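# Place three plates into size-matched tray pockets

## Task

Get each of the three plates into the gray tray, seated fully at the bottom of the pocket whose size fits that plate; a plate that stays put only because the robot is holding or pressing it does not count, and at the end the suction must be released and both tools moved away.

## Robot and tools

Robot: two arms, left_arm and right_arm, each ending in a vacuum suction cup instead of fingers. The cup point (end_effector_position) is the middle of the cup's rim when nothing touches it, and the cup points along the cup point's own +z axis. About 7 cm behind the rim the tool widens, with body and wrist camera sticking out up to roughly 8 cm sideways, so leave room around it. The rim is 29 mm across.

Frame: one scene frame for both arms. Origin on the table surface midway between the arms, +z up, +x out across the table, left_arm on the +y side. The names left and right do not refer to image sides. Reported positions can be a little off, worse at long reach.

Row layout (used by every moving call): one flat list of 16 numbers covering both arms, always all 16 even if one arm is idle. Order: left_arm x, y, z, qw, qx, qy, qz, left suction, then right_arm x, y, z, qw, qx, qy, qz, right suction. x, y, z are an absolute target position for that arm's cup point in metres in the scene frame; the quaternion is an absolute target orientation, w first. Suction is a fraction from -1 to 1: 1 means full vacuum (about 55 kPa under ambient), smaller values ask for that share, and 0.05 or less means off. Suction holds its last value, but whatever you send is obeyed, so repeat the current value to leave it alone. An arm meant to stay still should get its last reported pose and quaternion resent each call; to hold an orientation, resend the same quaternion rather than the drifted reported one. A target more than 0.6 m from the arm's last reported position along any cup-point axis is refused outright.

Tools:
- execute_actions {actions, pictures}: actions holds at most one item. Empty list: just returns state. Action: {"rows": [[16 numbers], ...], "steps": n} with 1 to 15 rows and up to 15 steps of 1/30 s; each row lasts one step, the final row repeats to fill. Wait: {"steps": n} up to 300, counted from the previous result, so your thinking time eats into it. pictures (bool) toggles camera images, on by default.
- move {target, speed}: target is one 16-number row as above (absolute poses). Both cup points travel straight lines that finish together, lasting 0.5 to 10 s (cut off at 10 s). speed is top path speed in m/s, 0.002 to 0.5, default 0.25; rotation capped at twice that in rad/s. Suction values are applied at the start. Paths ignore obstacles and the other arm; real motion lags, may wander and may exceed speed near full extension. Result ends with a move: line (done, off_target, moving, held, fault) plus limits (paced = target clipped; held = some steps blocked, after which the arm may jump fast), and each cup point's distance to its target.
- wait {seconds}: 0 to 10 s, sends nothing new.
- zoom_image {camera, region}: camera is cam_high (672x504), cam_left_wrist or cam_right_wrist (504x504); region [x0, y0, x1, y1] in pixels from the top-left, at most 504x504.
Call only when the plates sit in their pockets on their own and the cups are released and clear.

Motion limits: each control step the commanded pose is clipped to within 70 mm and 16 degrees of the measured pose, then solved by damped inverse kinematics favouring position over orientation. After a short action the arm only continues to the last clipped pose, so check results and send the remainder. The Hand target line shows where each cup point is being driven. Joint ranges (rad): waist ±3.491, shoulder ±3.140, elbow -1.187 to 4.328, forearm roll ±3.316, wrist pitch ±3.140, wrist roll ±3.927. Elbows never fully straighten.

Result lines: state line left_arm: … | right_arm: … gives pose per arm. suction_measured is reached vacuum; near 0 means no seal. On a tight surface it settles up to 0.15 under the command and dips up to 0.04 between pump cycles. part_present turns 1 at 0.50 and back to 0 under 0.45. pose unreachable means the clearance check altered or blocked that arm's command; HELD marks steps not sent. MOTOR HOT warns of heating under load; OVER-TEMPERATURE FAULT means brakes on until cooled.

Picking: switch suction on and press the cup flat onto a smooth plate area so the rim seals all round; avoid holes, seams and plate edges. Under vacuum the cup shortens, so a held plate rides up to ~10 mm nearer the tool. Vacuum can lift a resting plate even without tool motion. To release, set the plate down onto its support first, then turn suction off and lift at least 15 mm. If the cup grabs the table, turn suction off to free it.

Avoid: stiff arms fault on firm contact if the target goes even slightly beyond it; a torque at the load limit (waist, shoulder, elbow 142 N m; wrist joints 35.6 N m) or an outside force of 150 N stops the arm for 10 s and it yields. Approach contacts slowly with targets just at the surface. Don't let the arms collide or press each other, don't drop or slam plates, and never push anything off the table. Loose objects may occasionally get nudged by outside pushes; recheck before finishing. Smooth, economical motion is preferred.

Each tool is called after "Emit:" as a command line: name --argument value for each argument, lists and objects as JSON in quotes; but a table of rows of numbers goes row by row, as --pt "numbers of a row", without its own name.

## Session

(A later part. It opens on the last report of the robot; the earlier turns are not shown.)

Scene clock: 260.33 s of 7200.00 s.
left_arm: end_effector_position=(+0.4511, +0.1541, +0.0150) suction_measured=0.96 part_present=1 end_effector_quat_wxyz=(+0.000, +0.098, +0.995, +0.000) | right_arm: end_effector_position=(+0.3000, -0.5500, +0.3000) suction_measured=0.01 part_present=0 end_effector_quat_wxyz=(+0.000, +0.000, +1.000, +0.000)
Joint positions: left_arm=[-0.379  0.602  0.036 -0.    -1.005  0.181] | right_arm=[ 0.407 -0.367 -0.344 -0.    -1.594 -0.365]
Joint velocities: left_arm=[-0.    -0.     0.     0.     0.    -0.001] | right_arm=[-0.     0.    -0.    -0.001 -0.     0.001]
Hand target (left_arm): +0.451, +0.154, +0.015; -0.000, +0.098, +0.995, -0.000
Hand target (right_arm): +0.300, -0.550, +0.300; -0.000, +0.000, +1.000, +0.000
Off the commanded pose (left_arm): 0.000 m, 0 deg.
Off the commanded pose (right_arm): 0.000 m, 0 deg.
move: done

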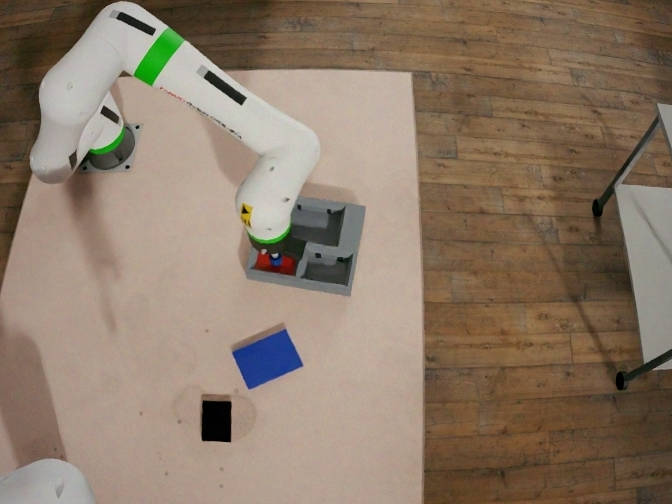

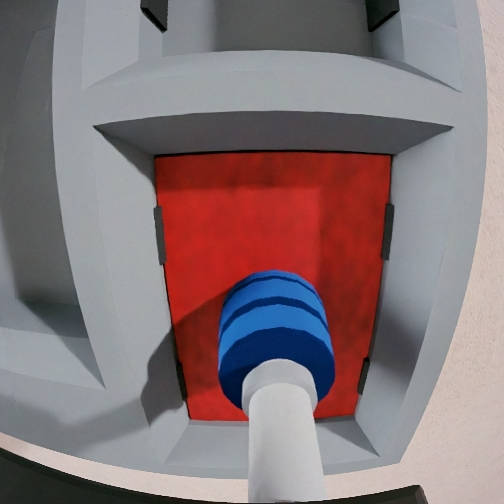

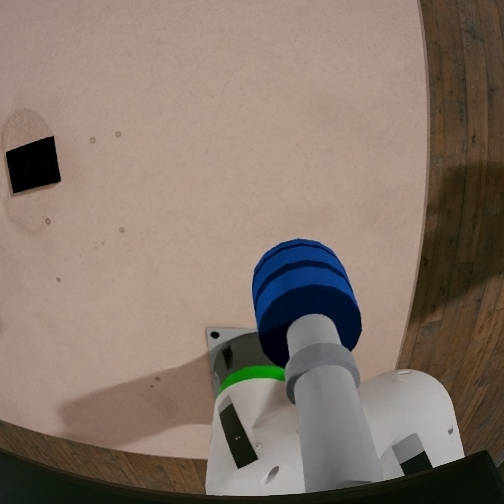

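Emit:
execute_actions --actions '[{"rows":[[0.4511,0.1541,0.0147,0,0.0976,0.9952,0,1,0.30,-0.55,0.3,0,0,1,0,0],[0.4511,0.1541,0.0144,0,0.0976,0.9952,0,1,0.30,-0.55,0.3,0,0,1,0,0],[0.4511,0.1541,0.0141,0,0.0976,0.9952,0,1,0.30,-0.55,0.3,0,0,1,0,0],[0.4511,0.1541,0.0138,0,0.0976,0.9952,0,1,0.30,-0.55,0.3,0,0,1,0,0],[0.4511,0.1541,0.0134,0,0.0976,0.9952,0,1,0.30,-0.55,0.3,0,0,1,0,0],[0.4511,0.1541,0.013,0,0.0976,0.9952,0,1,0.30,-0.55,0.3,0,0,1,0,0],[0.4511,0.1541,0.0126,0,0.0976,0.9952,0,1,0.30,-0.55,0.3,0,0,1,0,0],[0.4511,0.1541,0.0122,0,0.0976,0.9952,0,1,0.30,-0.55,0.3,0,0,1,0,0],[0.4511,0.1541,0.0118,0,0.0976,0.9952,0,1,0.30,-0.55,0.3,0,0,1,0,0],[0.4511,0.1541,0.0114,0,0.0976,0.9952,0,1,0.30,-0.55,0.3,0,0,1,0,0],[0.4511,0.1541,0.011,0,0.0976,0.9952,0,1,0.30,-0.55,0.3,0,0,1,0,0]],"steps":15}]'

Scene clock: 275.07 s of 7200.00 s.
left_arm: end_effector_position=(+0.4511, +0.1541, +0.0110) suction_measured=0.96 part_present=1 end_effector_quat_wxyz=(-0.000, +0.098, +0.995, -0.000) | right_arm: end_effector_position=(+0.3000, -0.5500, +0.3000) suction_measured=0.01 part_present=0 end_effector_quat_wxyz=(+0.000, +0.000, +1.000, +0.000)
Joint positions: left_arm=[-0.379  0.607  0.033  0.    -0.997  0.181] | right_arm=[ 0.407 -0.367 -0.344 -0.    -1.594 -0.365]
Joint velocities: left_arm=[-0.001  0.001  0.    -0.     0.003  0.   ] | right_arm=[-0.001  0.     0.     0.    -0.     0.   ]
Hand target (left_arm): +0.451, +0.154, +0.011; -0.000, +0.098, +0.995, -0.000
Hand target (right_arm): +0.300, -0.550, +0.300; -0.000, +0.000, +1.000, +0.000
Off the commanded pose (left_arm): 0.000 m, 0 deg.
Off the commanded pose (right_arm): 0.000 m, 0 deg.
Steps of this call (steps 1 to 427: nothing new was sent; steps 428 to 442: all 15 steps of this action). Readings (end_effector_position | what the end effector reports):
428: left_arm (+0.4511, +0.1541, +0.0150) | right_arm (+0.3000, -0.5500, +0.3000) | left_arm suction_measured=0.98 part_present=1 | right_arm suction_measured=0.01 part_present=0
429: left_arm (+0.4511, +0.1541, +0.0149) | right_arm (+0.3000, -0.5500, +0.3000) | left_arm suction_measured=0.98 part_present=1 | right_arm suction_measured=0.01 part_present=0
431: left_arm (+0.4511, +0.1541, +0.0144) | right_arm (+0.3000, -0.5500, +0.3000) | left_arm suction_measured=0.98 part_present=1 | right_arm suction_measured=0.01 part_present=0
435: left_arm (+0.4511, +0.1541, +0.0130) | right_arm (+0.3000, -0.5500, +0.3000) | left_arm suction_measured=0.98 part_present=1 | right_arm suction_measured=0.01 part_present=0
442: the state above

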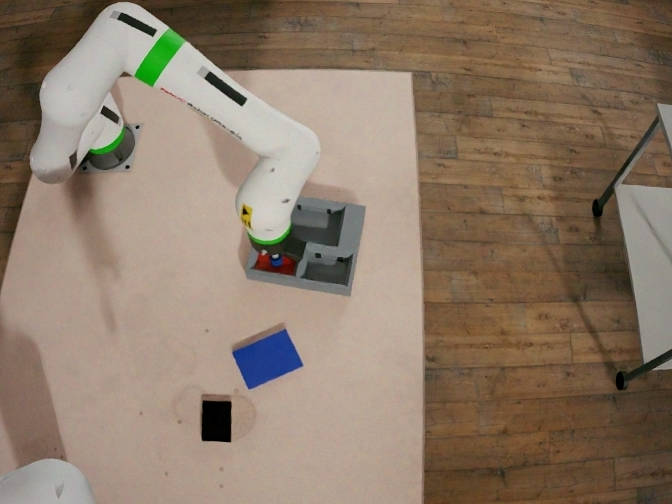

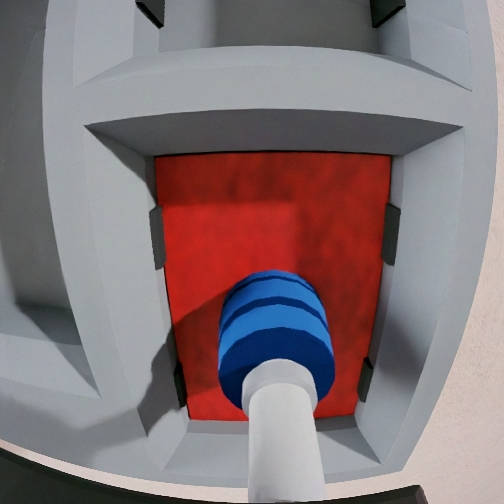

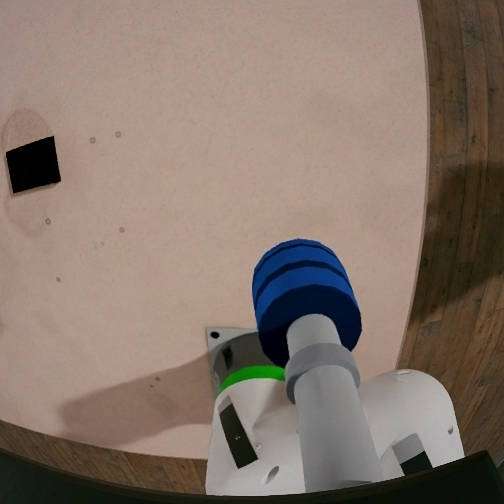

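Emit:
move --target '[0.4511,0.1541,0.009,0,0.0976,0.9952,0,1,0.30,-0.55,0.3,0,0,1,0,0]' --speed 0.005

Scene clock: 281.23 s of 7200.00 s.
left_arm: end_effector_position=(+0.4511, +0.1541, +0.0090) suction_measured=0.99 part_present=1 end_effector_quat_wxyz=(-0.000, +0.098, +0.995, -0.000) | right_arm: end_effector_position=(+0.3000, -0.5500, +0.3000) suction_measured=0.01 part_present=0 end_effector_quat_wxyz=(+0.000, -0.000, +1.000, +0.000)
Joint positions: left_arm=[-0.379  0.61   0.032  0.    -0.994  0.181] | right_arm=[ 0.407 -0.367 -0.344 -0.    -1.594 -0.365]
Joint velocities: left_arm=[ 0.    -0.     0.002  0.    -0.    -0.   ] | right_arm=[ 0.    -0.    -0.    -0.001  0.    -0.001]
Hand target (left_arm): +0.451, +0.154, +0.009; -0.000, +0.098, +0.995, -0.000
Hand target (right_arm): +0.300, -0.550, +0.300; -0.000, -0.000, +1.000, +0.000
Off the commanded pose (left_arm): 0.000 m, 0 deg.
Off the commanded pose (right_arm): 0.000 m, 0 deg.
move: done

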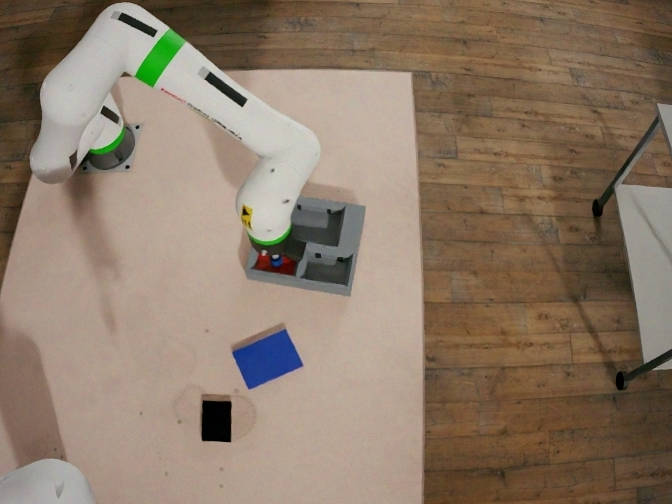

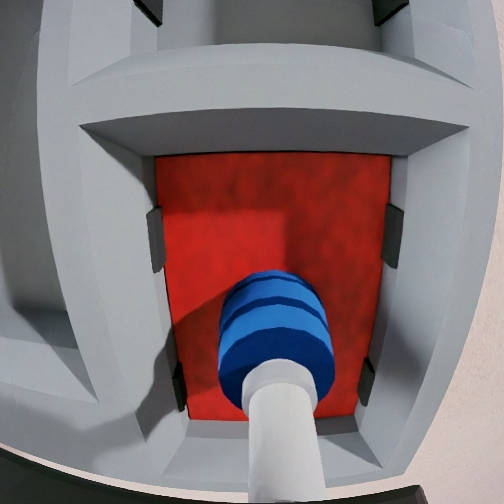

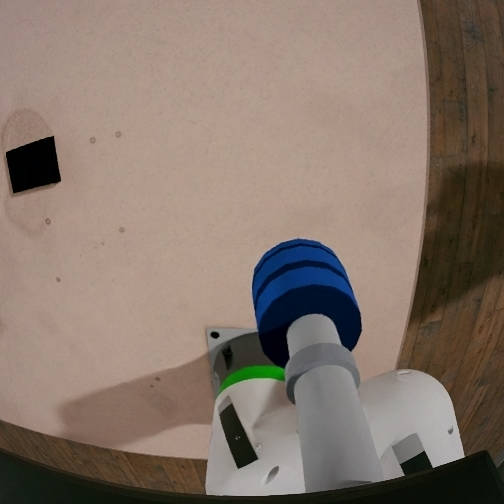

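Emit:
move --target '[0.4511,0.1541,0.0078,0,0.0976,0.9952,0,1,0.30,-0.55,0.3,0,0,1,0,0]' --speed 0.003

Scene clock: 285.67 s of 7200.00 s.
left_arm: end_effector_position=(+0.4511, +0.1541, +0.0078) suction_measured=1.00 part_present=1 end_effector_quat_wxyz=(-0.000, +0.098, +0.995, -0.000) | right_arm: end_effector_position=(+0.3000, -0.5500, +0.3000) suction_measured=0.01 part_present=0 end_effector_quat_wxyz=(+0.000, -0.000, +1.000, +0.000)
Joint positions: left_arm=[-0.379  0.611  0.032  0.    -0.991  0.181] | right_arm=[ 0.407 -0.367 -0.344 -0.    -1.594 -0.365]
Joint velocities: left_arm=[ 0.     0.001 -0.    -0.     0.001 -0.   ] | right_arm=[ 0.    -0.    -0.001  0.001 -0.001 -0.001]
Hand target (left_arm): +0.451, +0.154, +0.008; -0.000, +0.098, +0.995, -0.000
Hand target (right_arm): +0.300, -0.550, +0.300; -0.000, -0.000, +1.000, +0.000
Off the commanded pose (left_arm): 0.000 m, 0 deg.
Off the commanded pose (right_arm): 0.000 m, 0 deg.
move: done

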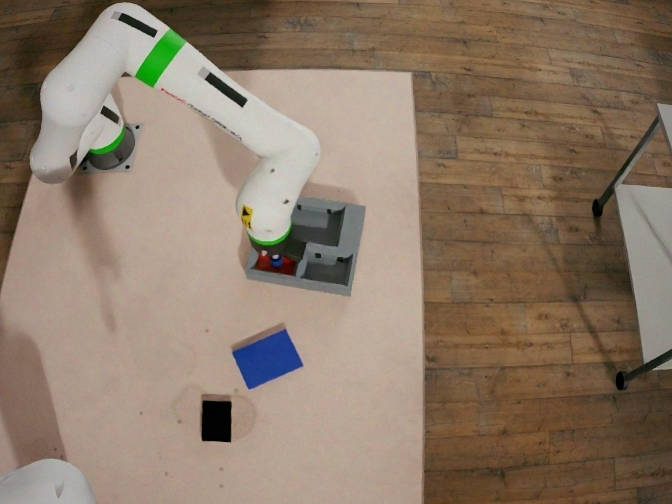

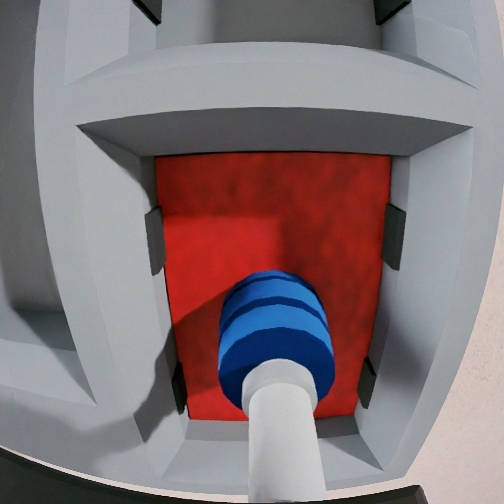

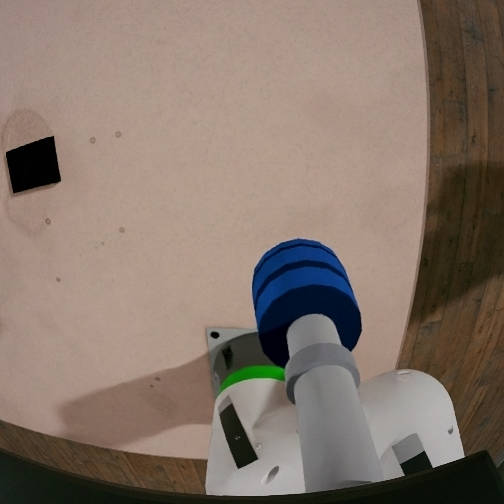

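Emit:
move --target '[0.4511,0.1541,0.0068,0,0.0976,0.9952,0,1,0.30,-0.55,0.3,0,0,1,0,0]' --speed 0.003

Scene clock: 290.77 s of 7200.00 s.
left_arm: end_effector_position=(+0.4511, +0.1541, +0.0068) suction_measured=1.00 part_present=1 end_effector_quat_wxyz=(-0.000, +0.098, +0.995, -0.000) | right_arm: end_effector_position=(+0.3000, -0.5500, +0.3000) suction_measured=0.01 part_present=0 end_effector_quat_wxyz=(+0.000, +0.000, +1.000, +0.000)
Joint positions: left_arm=[-0.379  0.612  0.031  0.    -0.989  0.181] | right_arm=[ 0.407 -0.367 -0.344 -0.    -1.594 -0.365]
Joint velocities: left_arm=[-0.001 -0.001 -0.001  0.    -0.    -0.   ] | right_arm=[ 0.001  0.    -0.     0.    -0.001 -0.001]
Hand target (left_arm): +0.451, +0.154, +0.007; -0.000, +0.098, +0.995, -0.000
Hand target (right_arm): +0.300, -0.550, +0.300; -0.000, +0.000, +1.000, +0.000
Off the commanded pose (left_arm): 0.000 m, 0 deg.
Off the commanded pose (right_arm): 0.000 m, 0 deg.
move: done

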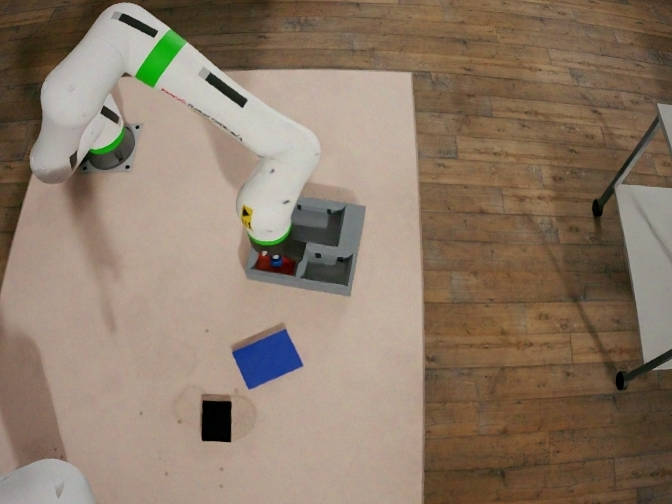

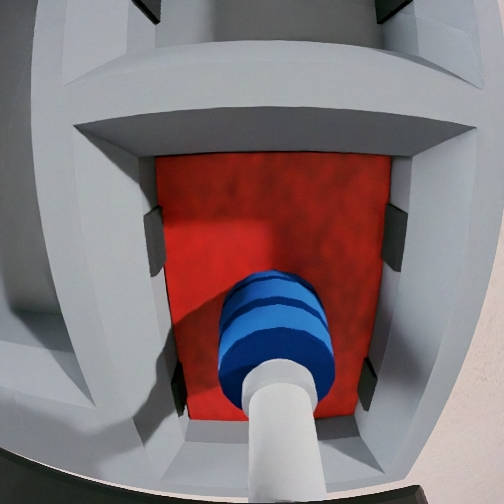

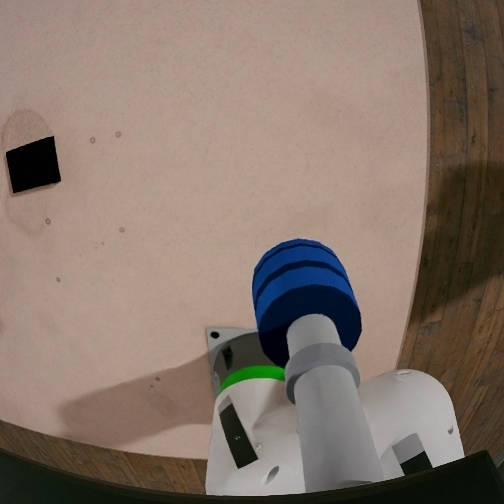

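Emit:
move --target '[0.4511,0.1541,0.006,0,0.0976,0.9952,0,1,0.30,-0.55,0.3,0,0,1,0,0]' --speed 0.003

Emit:
zoom_image --camera "cam_left_wrist" --region '[130, 130, 420, 310]'

Scene clock: 305.40 s of 7200.00 s.
left_arm: end_effector_position=(+0.4511, +0.1541, +0.0060) suction_measured=0.99 part_present=1 end_effector_quat_wxyz=(+0.000, +0.098, +0.995, -0.000) | right_arm: end_effector_position=(+0.3000, -0.5500, +0.3000) suction_measured=0.01 part_present=0 end_effector_quat_wxyz=(-0.000, +0.000, +1.000, +0.000)
Joint positions: left_arm=[-0.379  0.614  0.031  0.    -0.988  0.181] | right_arm=[ 0.407 -0.367 -0.344 -0.    -1.594 -0.365]
Joint velocities: left_arm=[-0.     0.     0.001 -0.    -0.001 -0.   ] | right_arm=[ 0.    -0.    -0.001 -0.    -0.001  0.001]
Hand target (left_arm): +0.451, +0.154, +0.006; -0.000, +0.098, +0.995, -0.000
Hand target (right_arm): +0.300, -0.550, +0.300; -0.000, -0.000, +1.000, +0.000
Off the commanded pose (left_arm): 0.000 m, 0 deg.
Off the commanded pose (right_arm): 0.000 m, 0 deg.
move: done

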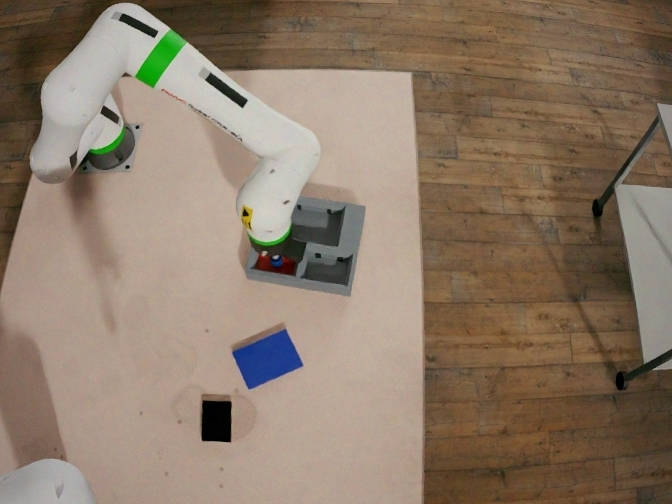

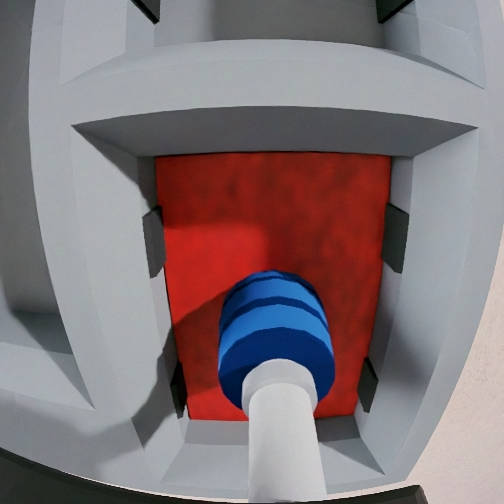

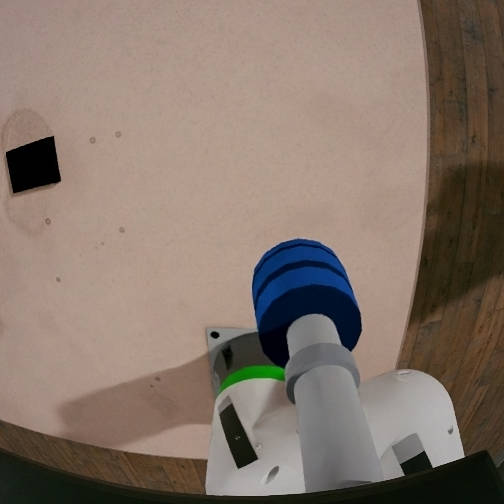

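Region (130, 130, 420, 310) of cam_left_wrist's 504x504 image, scaled by 1.738, with more detail than that image has; it fills the top 313 rows of this view, and the rest is white.

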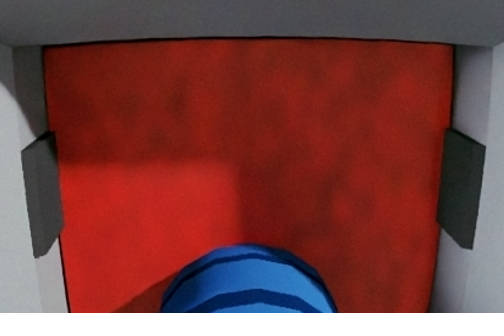

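Emit:
move --target '[0.4511,0.1541,0.0052,0,0.0976,0.9952,0,1,0.30,-0.55,0.3,0,0,1,0,0]' --speed 0.003

Emit:
zoom_image --camera "cam_left_wrist" --region '[130, 130, 420, 310]'

Scene clock: 311.73 s of 7200.00 s.
left_arm: end_effector_position=(+0.4511, +0.1541, +0.0052) suction_measured=0.98 part_present=1 end_effector_quat_wxyz=(+0.000, +0.098, +0.995, -0.000) | right_arm: end_effector_position=(+0.3000, -0.5500, +0.3000) suction_measured=0.01 part_present=0 end_effector_quat_wxyz=(+0.000, +0.000, +1.000, +0.000)
Joint positions: left_arm=[-0.379  0.615  0.03   0.    -0.986  0.181] | right_arm=[ 0.407 -0.367 -0.344 -0.    -1.594 -0.365]
Joint velocities: left_arm=[-0.002  0.     0.     0.     0.001  0.   ] | right_arm=[-0.     0.    -0.     0.001 -0.     0.001]
Hand target (left_arm): +0.451, +0.154, +0.005; -0.000, +0.098, +0.995, -0.000
Hand target (right_arm): +0.300, -0.550, +0.300; -0.000, +0.000, +1.000, +0.000
Off the commanded pose (left_arm): 0.000 m, 0 deg.
Off the commanded pose (right_arm): 0.000 m, 0 deg.
move: done

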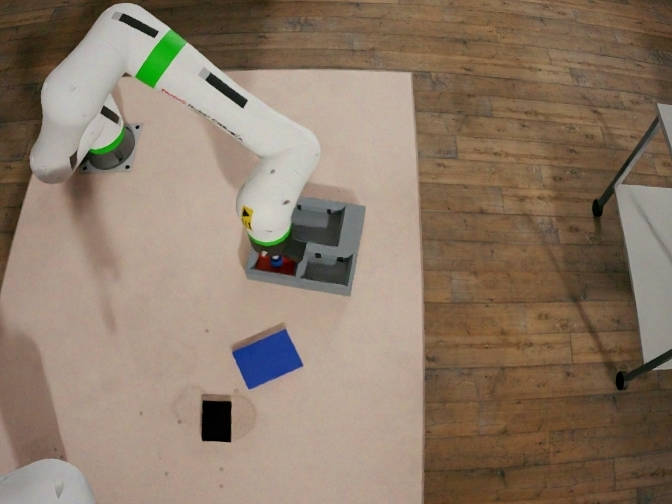

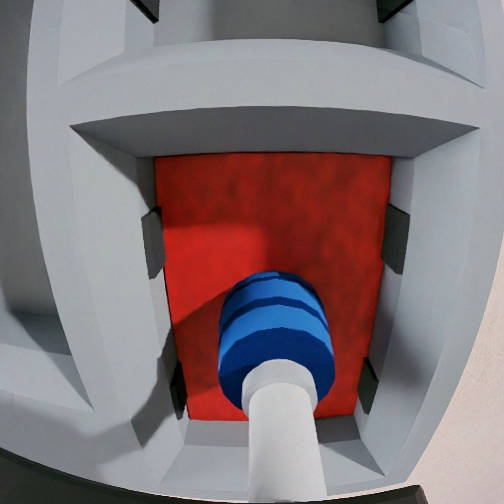

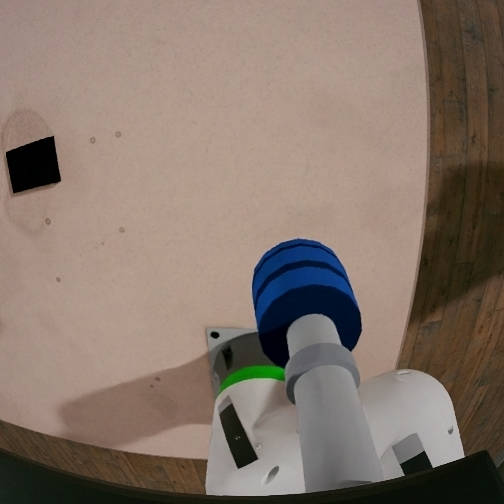

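Region (130, 130, 420, 310) of cam_left_wrist's 504x504 image, scaled by 1.738, with more detail than that image has; it fills the top 313 rows of this view, and the rest is white.

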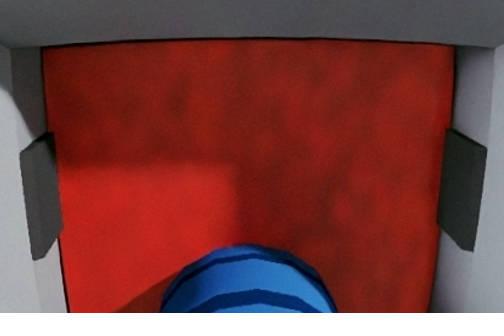

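Emit:
execute_actions --actions '[{"rows":[[0.4511,0.1541,0.0056,0,0.0976,0.9952,0,0,0.30,-0.55,0.3,0,0,1,0,0]],"steps":10}]' --pictures false

Emit:
move --target '[0.4511,0.1541,0.06,0,0.0976,0.9952,0,0,0.30,-0.55,0.3,0,0,1,0,0]' --speed 0.12

Emit:
move --target '[0.50,0.19,0.20,0,0.0976,0.9952,0,0,0.30,-0.55,0.3,0,0,1,0,0]' --speed 0.3

Scene clock: 320.87 s of 7200.00 s.
left_arm: end_effector_position=(+0.4510, +0.1541, +0.0055) suction_measured=0.00 part_present=0 end_effector_quat_wxyz=(-0.000, +0.098, +0.995, +0.000) | right_arm: end_effector_position=(+0.3000, -0.5500, +0.3000) suction_measured=0.01 part_present=0 end_effector_quat_wxyz=(+0.000, +0.000, +1.000, +0.000)
Joint positions: left_arm=[-0.379  0.614  0.03   0.    -0.987  0.181] | right_arm=[ 0.407 -0.367 -0.344 -0.    -1.594 -0.365]
Joint velocities: left_arm=[-0.001  0.     0.002 -0.    -0.001 -0.   ] | right_arm=[ 0.001  0.     0.    -0.    -0.001  0.   ]
Hand target (left_arm): +0.451, +0.154, +0.006; +0.000, +0.098, +0.995, +0.000
Hand target (right_arm): +0.300, -0.550, +0.300; -0.000, +0.000, +1.000, +0.000
Off the commanded pose (left_arm): 0.000 m, 0 deg.
Off the commanded pose (right_arm): 0.000 m, 0 deg.
Steps of this call (steps 1 to 264: nothing new was sent; steps 265 to 274: all 10 steps of this action). Readings (end_effector_position | what the end effector reports):
265: left_arm (+0.4511, +0.1541, +0.0052) | right_arm (+0.3000, -0.5500, +0.3000) | left_arm suction_measured=0.29 part_present=0 | right_arm suction_measured=0.01 part_present=0
266: left_arm (+0.4511, +0.1541, +0.0052) | right_arm (+0.3000, -0.5500, +0.3000) | left_arm suction_measured=0.00 part_present=0 | right_arm suction_measured=0.01 part_present=0
268: left_arm (+0.4510, +0.1541, +0.0053) | right_arm (+0.3000, -0.5500, +0.3000) | left_arm suction_measured=0.00 part_present=0 | right_arm suction_measured=0.01 part_present=0
272: left_arm (+0.4510, +0.1541, +0.0055) | right_arm (+0.3000, -0.5500, +0.3000) | left_arm suction_measured=0.00 part_present=0 | right_arm suction_measured=0.01 part_present=0
274: the state above

Scene clock: 321.90 s of 7200.00 s.
left_arm: end_effector_position=(+0.4509, +0.1542, +0.0600) suction_measured=0.00 part_present=0 end_effector_quat_wxyz=(-0.000, +0.098, +0.995, +0.000) | right_arm: end_effector_position=(+0.3000, -0.5500, +0.3000) suction_measured=0.01 part_present=0 end_effector_quat_wxyz=(+0.000, -0.000, +1.000, +0.000)
Joint positions: left_arm=[-0.379  0.546  0.068 -0.    -1.093  0.181] | right_arm=[ 0.407 -0.367 -0.344 -0.    -1.594 -0.365]
Joint velocities: left_arm=[-0.001 -0.001  0.    -0.    -0.     0.   ] | right_arm=[-0.001  0.     0.     0.    -0.    -0.001]
Hand target (left_arm): +0.451, +0.154, +0.060; +0.000, +0.098, +0.995, +0.000
Hand target (right_arm): +0.300, -0.550, +0.300; -0.000, +0.000, +1.000, +0.000
Off the commanded pose (left_arm): 0.000 m, 0 deg.
Off the commanded pose (right_arm): 0.000 m, 0 deg.
move: done

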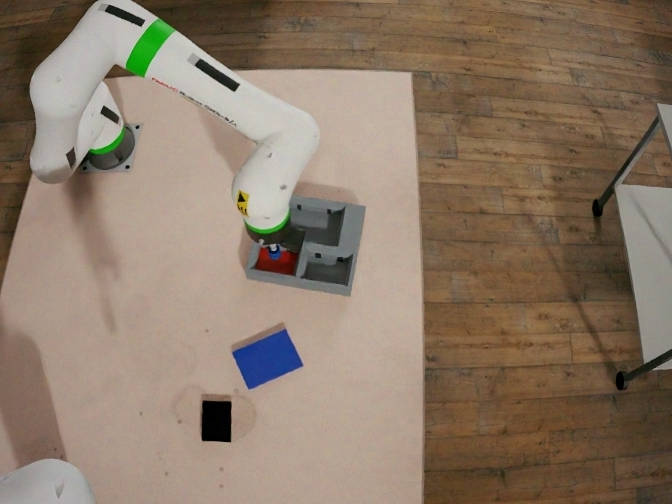

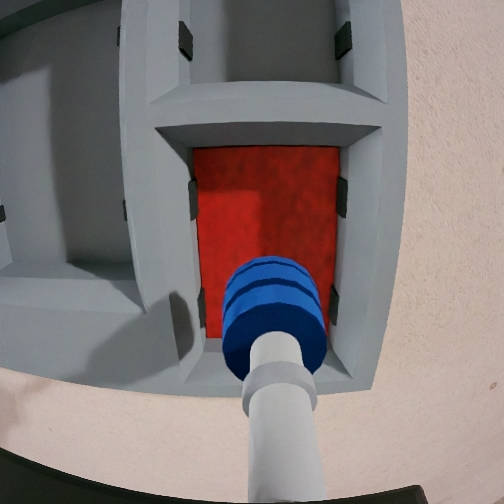

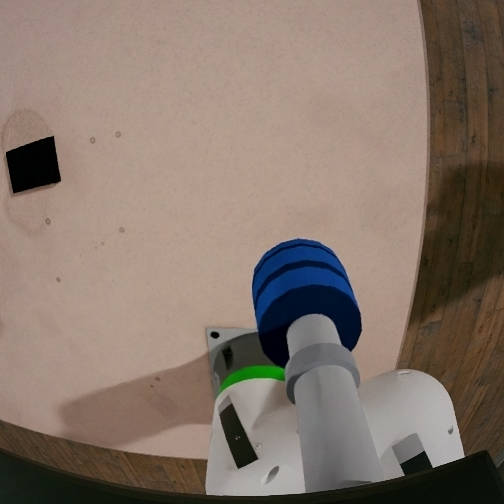

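Scene clock: 322.87 s of 7200.00 s.
left_arm: end_effector_position=(+0.4994, +0.1903, +0.2001) suction_measured=0.00 part_present=0 end_effector_quat_wxyz=(-0.000, +0.097, +0.995, +0.000) | right_arm: end_effector_position=(+0.3000, -0.5500, +0.3000) suction_measured=0.01 part_present=0 end_effector_quat_wxyz=(+0.000, +0.000, +1.000, +0.000)
Joint positions: left_arm=[-0.296  0.492  0.332 -0.    -1.411  0.099] | right_arm=[ 0.407 -0.367 -0.344 -0.    -1.594 -0.365]
Joint velocities: left_arm=[ 0.     0.001  0.001 -0.     0.     0.   ] | right_arm=[ 0.     0.     0.     0.     0.002 -0.   ]
Hand target (left_arm): +0.499, +0.190, +0.200; -0.000, +0.097, +0.995, +0.000
Hand target (right_arm): +0.300, -0.550, +0.300; -0.000, -0.000, +1.000, +0.000
Off the commanded pose (left_arm): 0.001 m, 0 deg.
Off the commanded pose (right_arm): 0.000 m, 0 deg.
move: done

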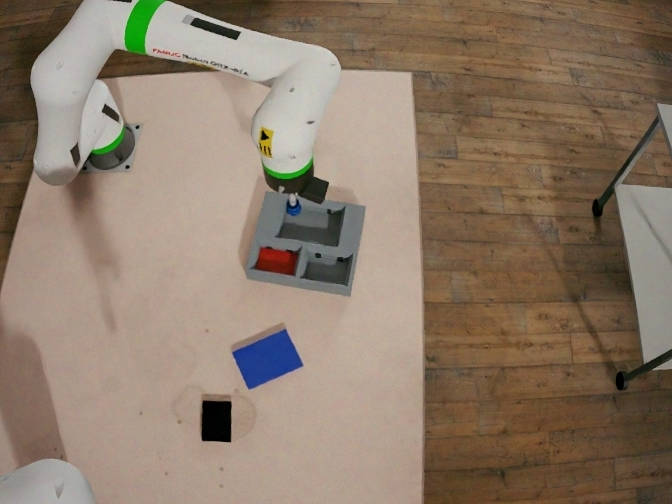

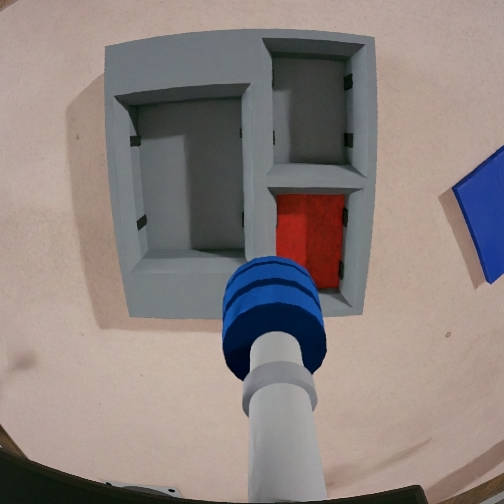

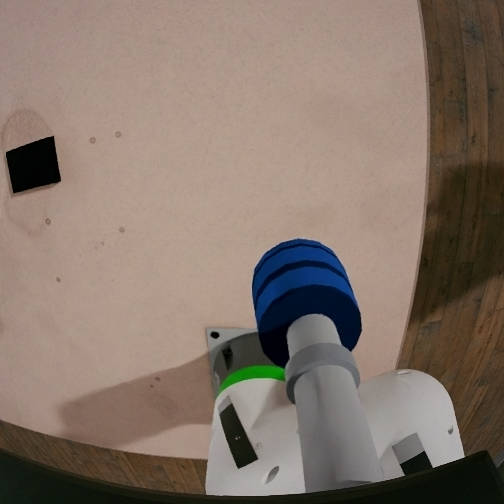

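Emit:
zoom_image --camera "cam_left_wrist" --region '[95, 20, 395, 320]'

Region (95, 20, 395, 320) of cam_left_wrist's 504x504 image, scaled by 1.680, with more detail than that image has.

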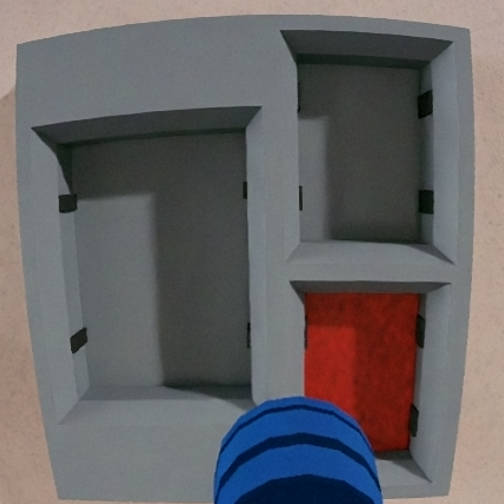

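Emit:
move --target '[0.447,-0.075,0.07,0,-0.208,0.978,0,0,0.30,-0.55,0.3,0,0,1,0,0]' --speed 0.35

Scene clock: 372.30 s of 7200.00 s.
left_arm: end_effector_position=(+0.4471, -0.0753, +0.0703) suction_measured=0.00 part_present=0 end_effector_quat_wxyz=(-0.000, -0.208, +0.978, -0.001) | right_arm: end_effector_position=(+0.3000, -0.5500, +0.3000) suction_measured=0.01 part_present=0 end_effector_quat_wxyz=(+0.000, +0.000, +1.000, +0.000)
Joint positions: left_arm=[-0.678  0.918  0.716  0.001 -1.368  1.095] | right_arm=[ 0.407 -0.367 -0.344 -0.    -1.594 -0.365]
Joint velocities: left_arm=[-0.002  0.003  0.003 -0.001 -0.003  0.001] | right_arm=[-0.002 -0.     0.     0.    -0.001 -0.   ]
Hand target (left_arm): +0.447, -0.075, +0.070; -0.000, -0.208, +0.978, -0.001
Hand target (right_arm): +0.300, -0.550, +0.300; -0.000, -0.000, +1.000, +0.000
Off the commanded pose (left_arm): 0.000 m, 0 deg.
Off the commanded pose (right_arm): 0.000 m, 0 deg.
After step 90, 45.00 s passed at rest.
move: done

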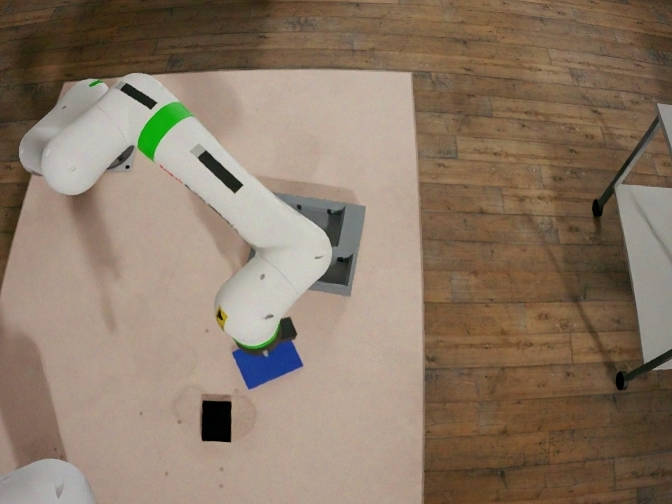

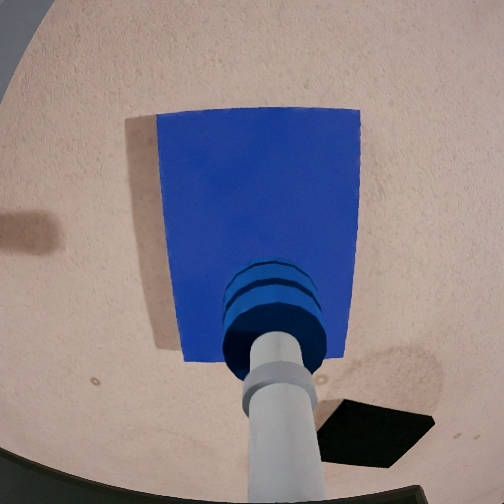

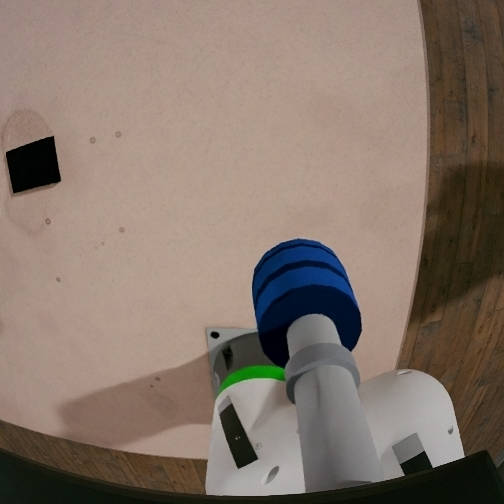

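Emit:
move --target '[0.4439,-0.074,0.022,0,-0.213,0.977,0,0,0.30,-0.55,0.3,0,0,1,0,0]' --speed 0.1

Emit:
move --target '[0.4439,-0.074,0.009,0,-0.213,0.977,0,1,0.30,-0.55,0.3,0,0,1,0,0]' --speed 0.025

Scene clock: 388.50 s of 7200.00 s.
left_arm: end_effector_position=(+0.4441, -0.0741, +0.0220) suction_measured=0.00 part_present=0 end_effector_quat_wxyz=(+0.000, -0.213, +0.977, -0.000) | right_arm: end_effector_position=(+0.3000, -0.5500, +0.3000) suction_measured=0.01 part_present=0 end_effector_quat_wxyz=(+0.000, +0.000, +1.000, +0.000)
Joint positions: left_arm=[-0.68   0.947  0.653 -0.    -1.276  1.107] | right_arm=[ 0.407 -0.367 -0.344 -0.    -1.594 -0.365]
Joint velocities: left_arm=[-0.     0.001 -0.001 -0.     0.002  0.   ] | right_arm=[-0.    -0.     0.001 -0.    -0.001  0.   ]
Hand target (left_arm): +0.444, -0.074, +0.022; -0.000, -0.213, +0.977, -0.000
Hand target (right_arm): +0.300, -0.550, +0.300; -0.000, -0.000, +1.000, +0.000
Off the commanded pose (left_arm): 0.000 m, 0 deg.
Off the commanded pose (right_arm): 0.000 m, 0 deg.
After step 90, 12.40 s passed at rest.
move: done

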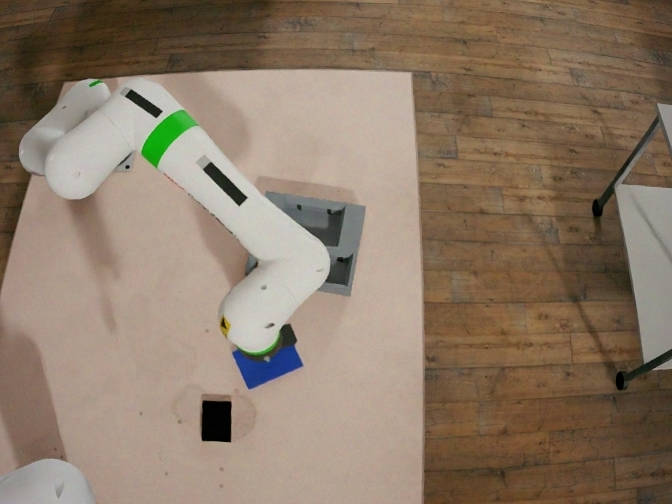

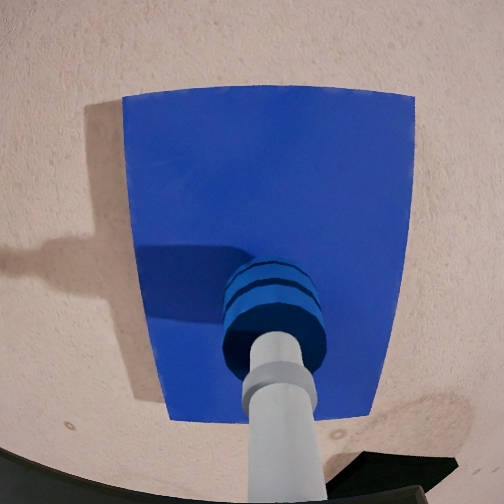

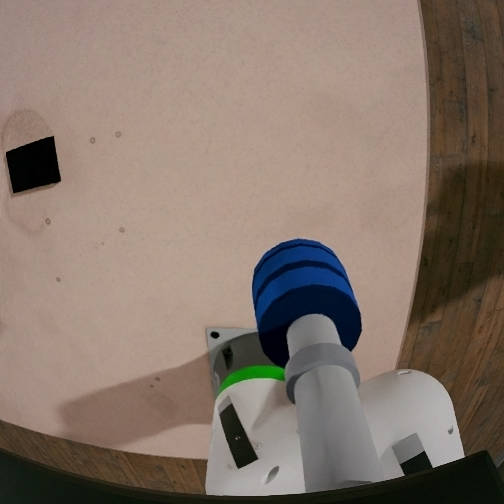

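Scene clock: 389.27 s of 7200.00 s.
left_arm: end_effector_position=(+0.4439, -0.0740, +0.0090) suction_measured=0.48 part_present=0 end_effector_quat_wxyz=(+0.000, -0.213, +0.977, -0.000) | right_arm: end_effector_position=(+0.3000, -0.5500, +0.3000) suction_measured=0.01 part_present=0 end_effector_quat_wxyz=(+0.000, +0.000, +1.000, +0.000)
Joint positions: left_arm=[-0.68   0.959  0.642  0.    -1.254  1.107] | right_arm=[ 0.407 -0.367 -0.344 -0.    -1.594 -0.365]
Joint velocities: left_arm=[-0.    -0.    -0.001  0.     0.001 -0.   ] | right_arm=[-0.    -0.001 -0.001 -0.     0.001  0.001]
Hand target (left_arm): +0.444, -0.074, +0.009; -0.000, -0.213, +0.977, -0.000
Hand target (right_arm): +0.300, -0.550, +0.300; -0.000, -0.000, +1.000, +0.000
Off the commanded pose (left_arm): 0.000 m, 0 deg.
Off the commanded pose (right_arm): 0.000 m, 0 deg.
move: done

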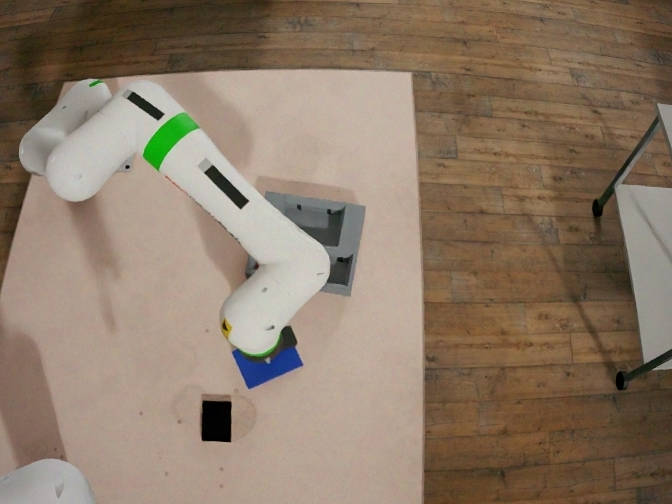

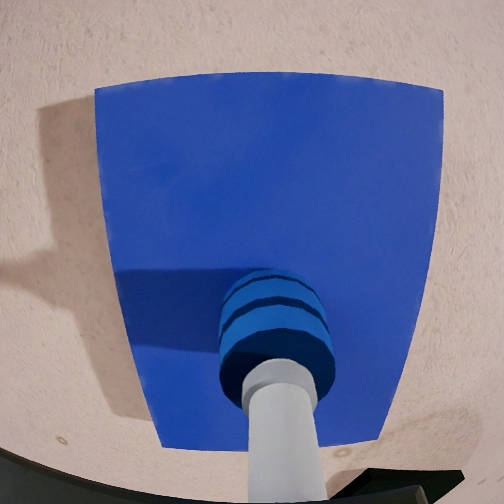

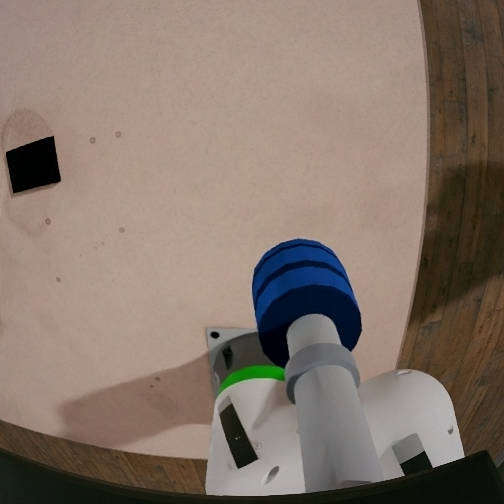

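Emit:
move --target '[0.4439,-0.074,0.075,0,-0.213,0.977,0,1,0.30,-0.55,0.3,0,0,1,0,0]' --speed 0.1

Scene clock: 393.50 s of 7200.00 s.
left_arm: end_effector_position=(+0.4437, -0.0738, +0.0750) suction_measured=0.99 part_present=1 end_effector_quat_wxyz=(-0.000, -0.213, +0.977, +0.000) | right_arm: end_effector_position=(+0.3000, -0.5500, +0.3000) suction_measured=0.01 part_present=0 end_effector_quat_wxyz=(+0.000, -0.000, +1.000, +0.000)
Joint positions: left_arm=[-0.68   0.905  0.705  0.    -1.37   1.107] | right_arm=[ 0.407 -0.367 -0.344 -0.    -1.594 -0.365]
Joint velocities: left_arm=[-0.    -0.001  0.001 -0.    -0.001  0.   ] | right_arm=[-0.     0.     0.001 -0.001 -0.     0.003]
Hand target (left_arm): +0.444, -0.074, +0.075; +0.000, -0.213, +0.977, +0.000
Hand target (right_arm): +0.300, -0.550, +0.300; -0.000, +0.000, +1.000, +0.000
Off the commanded pose (left_arm): 0.000 m, 0 deg.
Off the commanded pose (right_arm): 0.000 m, 0 deg.
move: done

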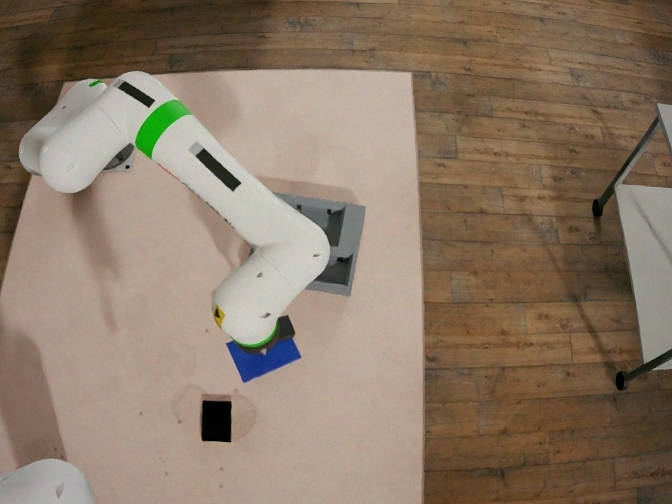

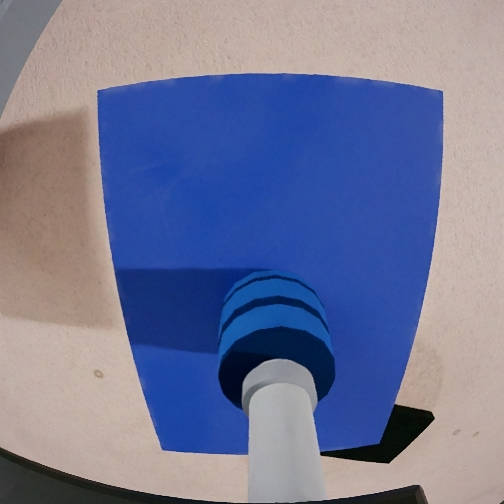

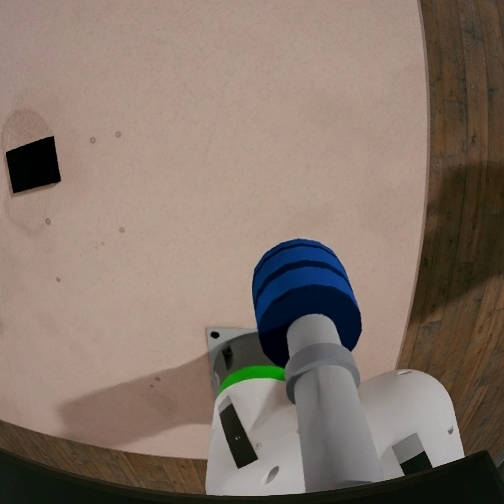

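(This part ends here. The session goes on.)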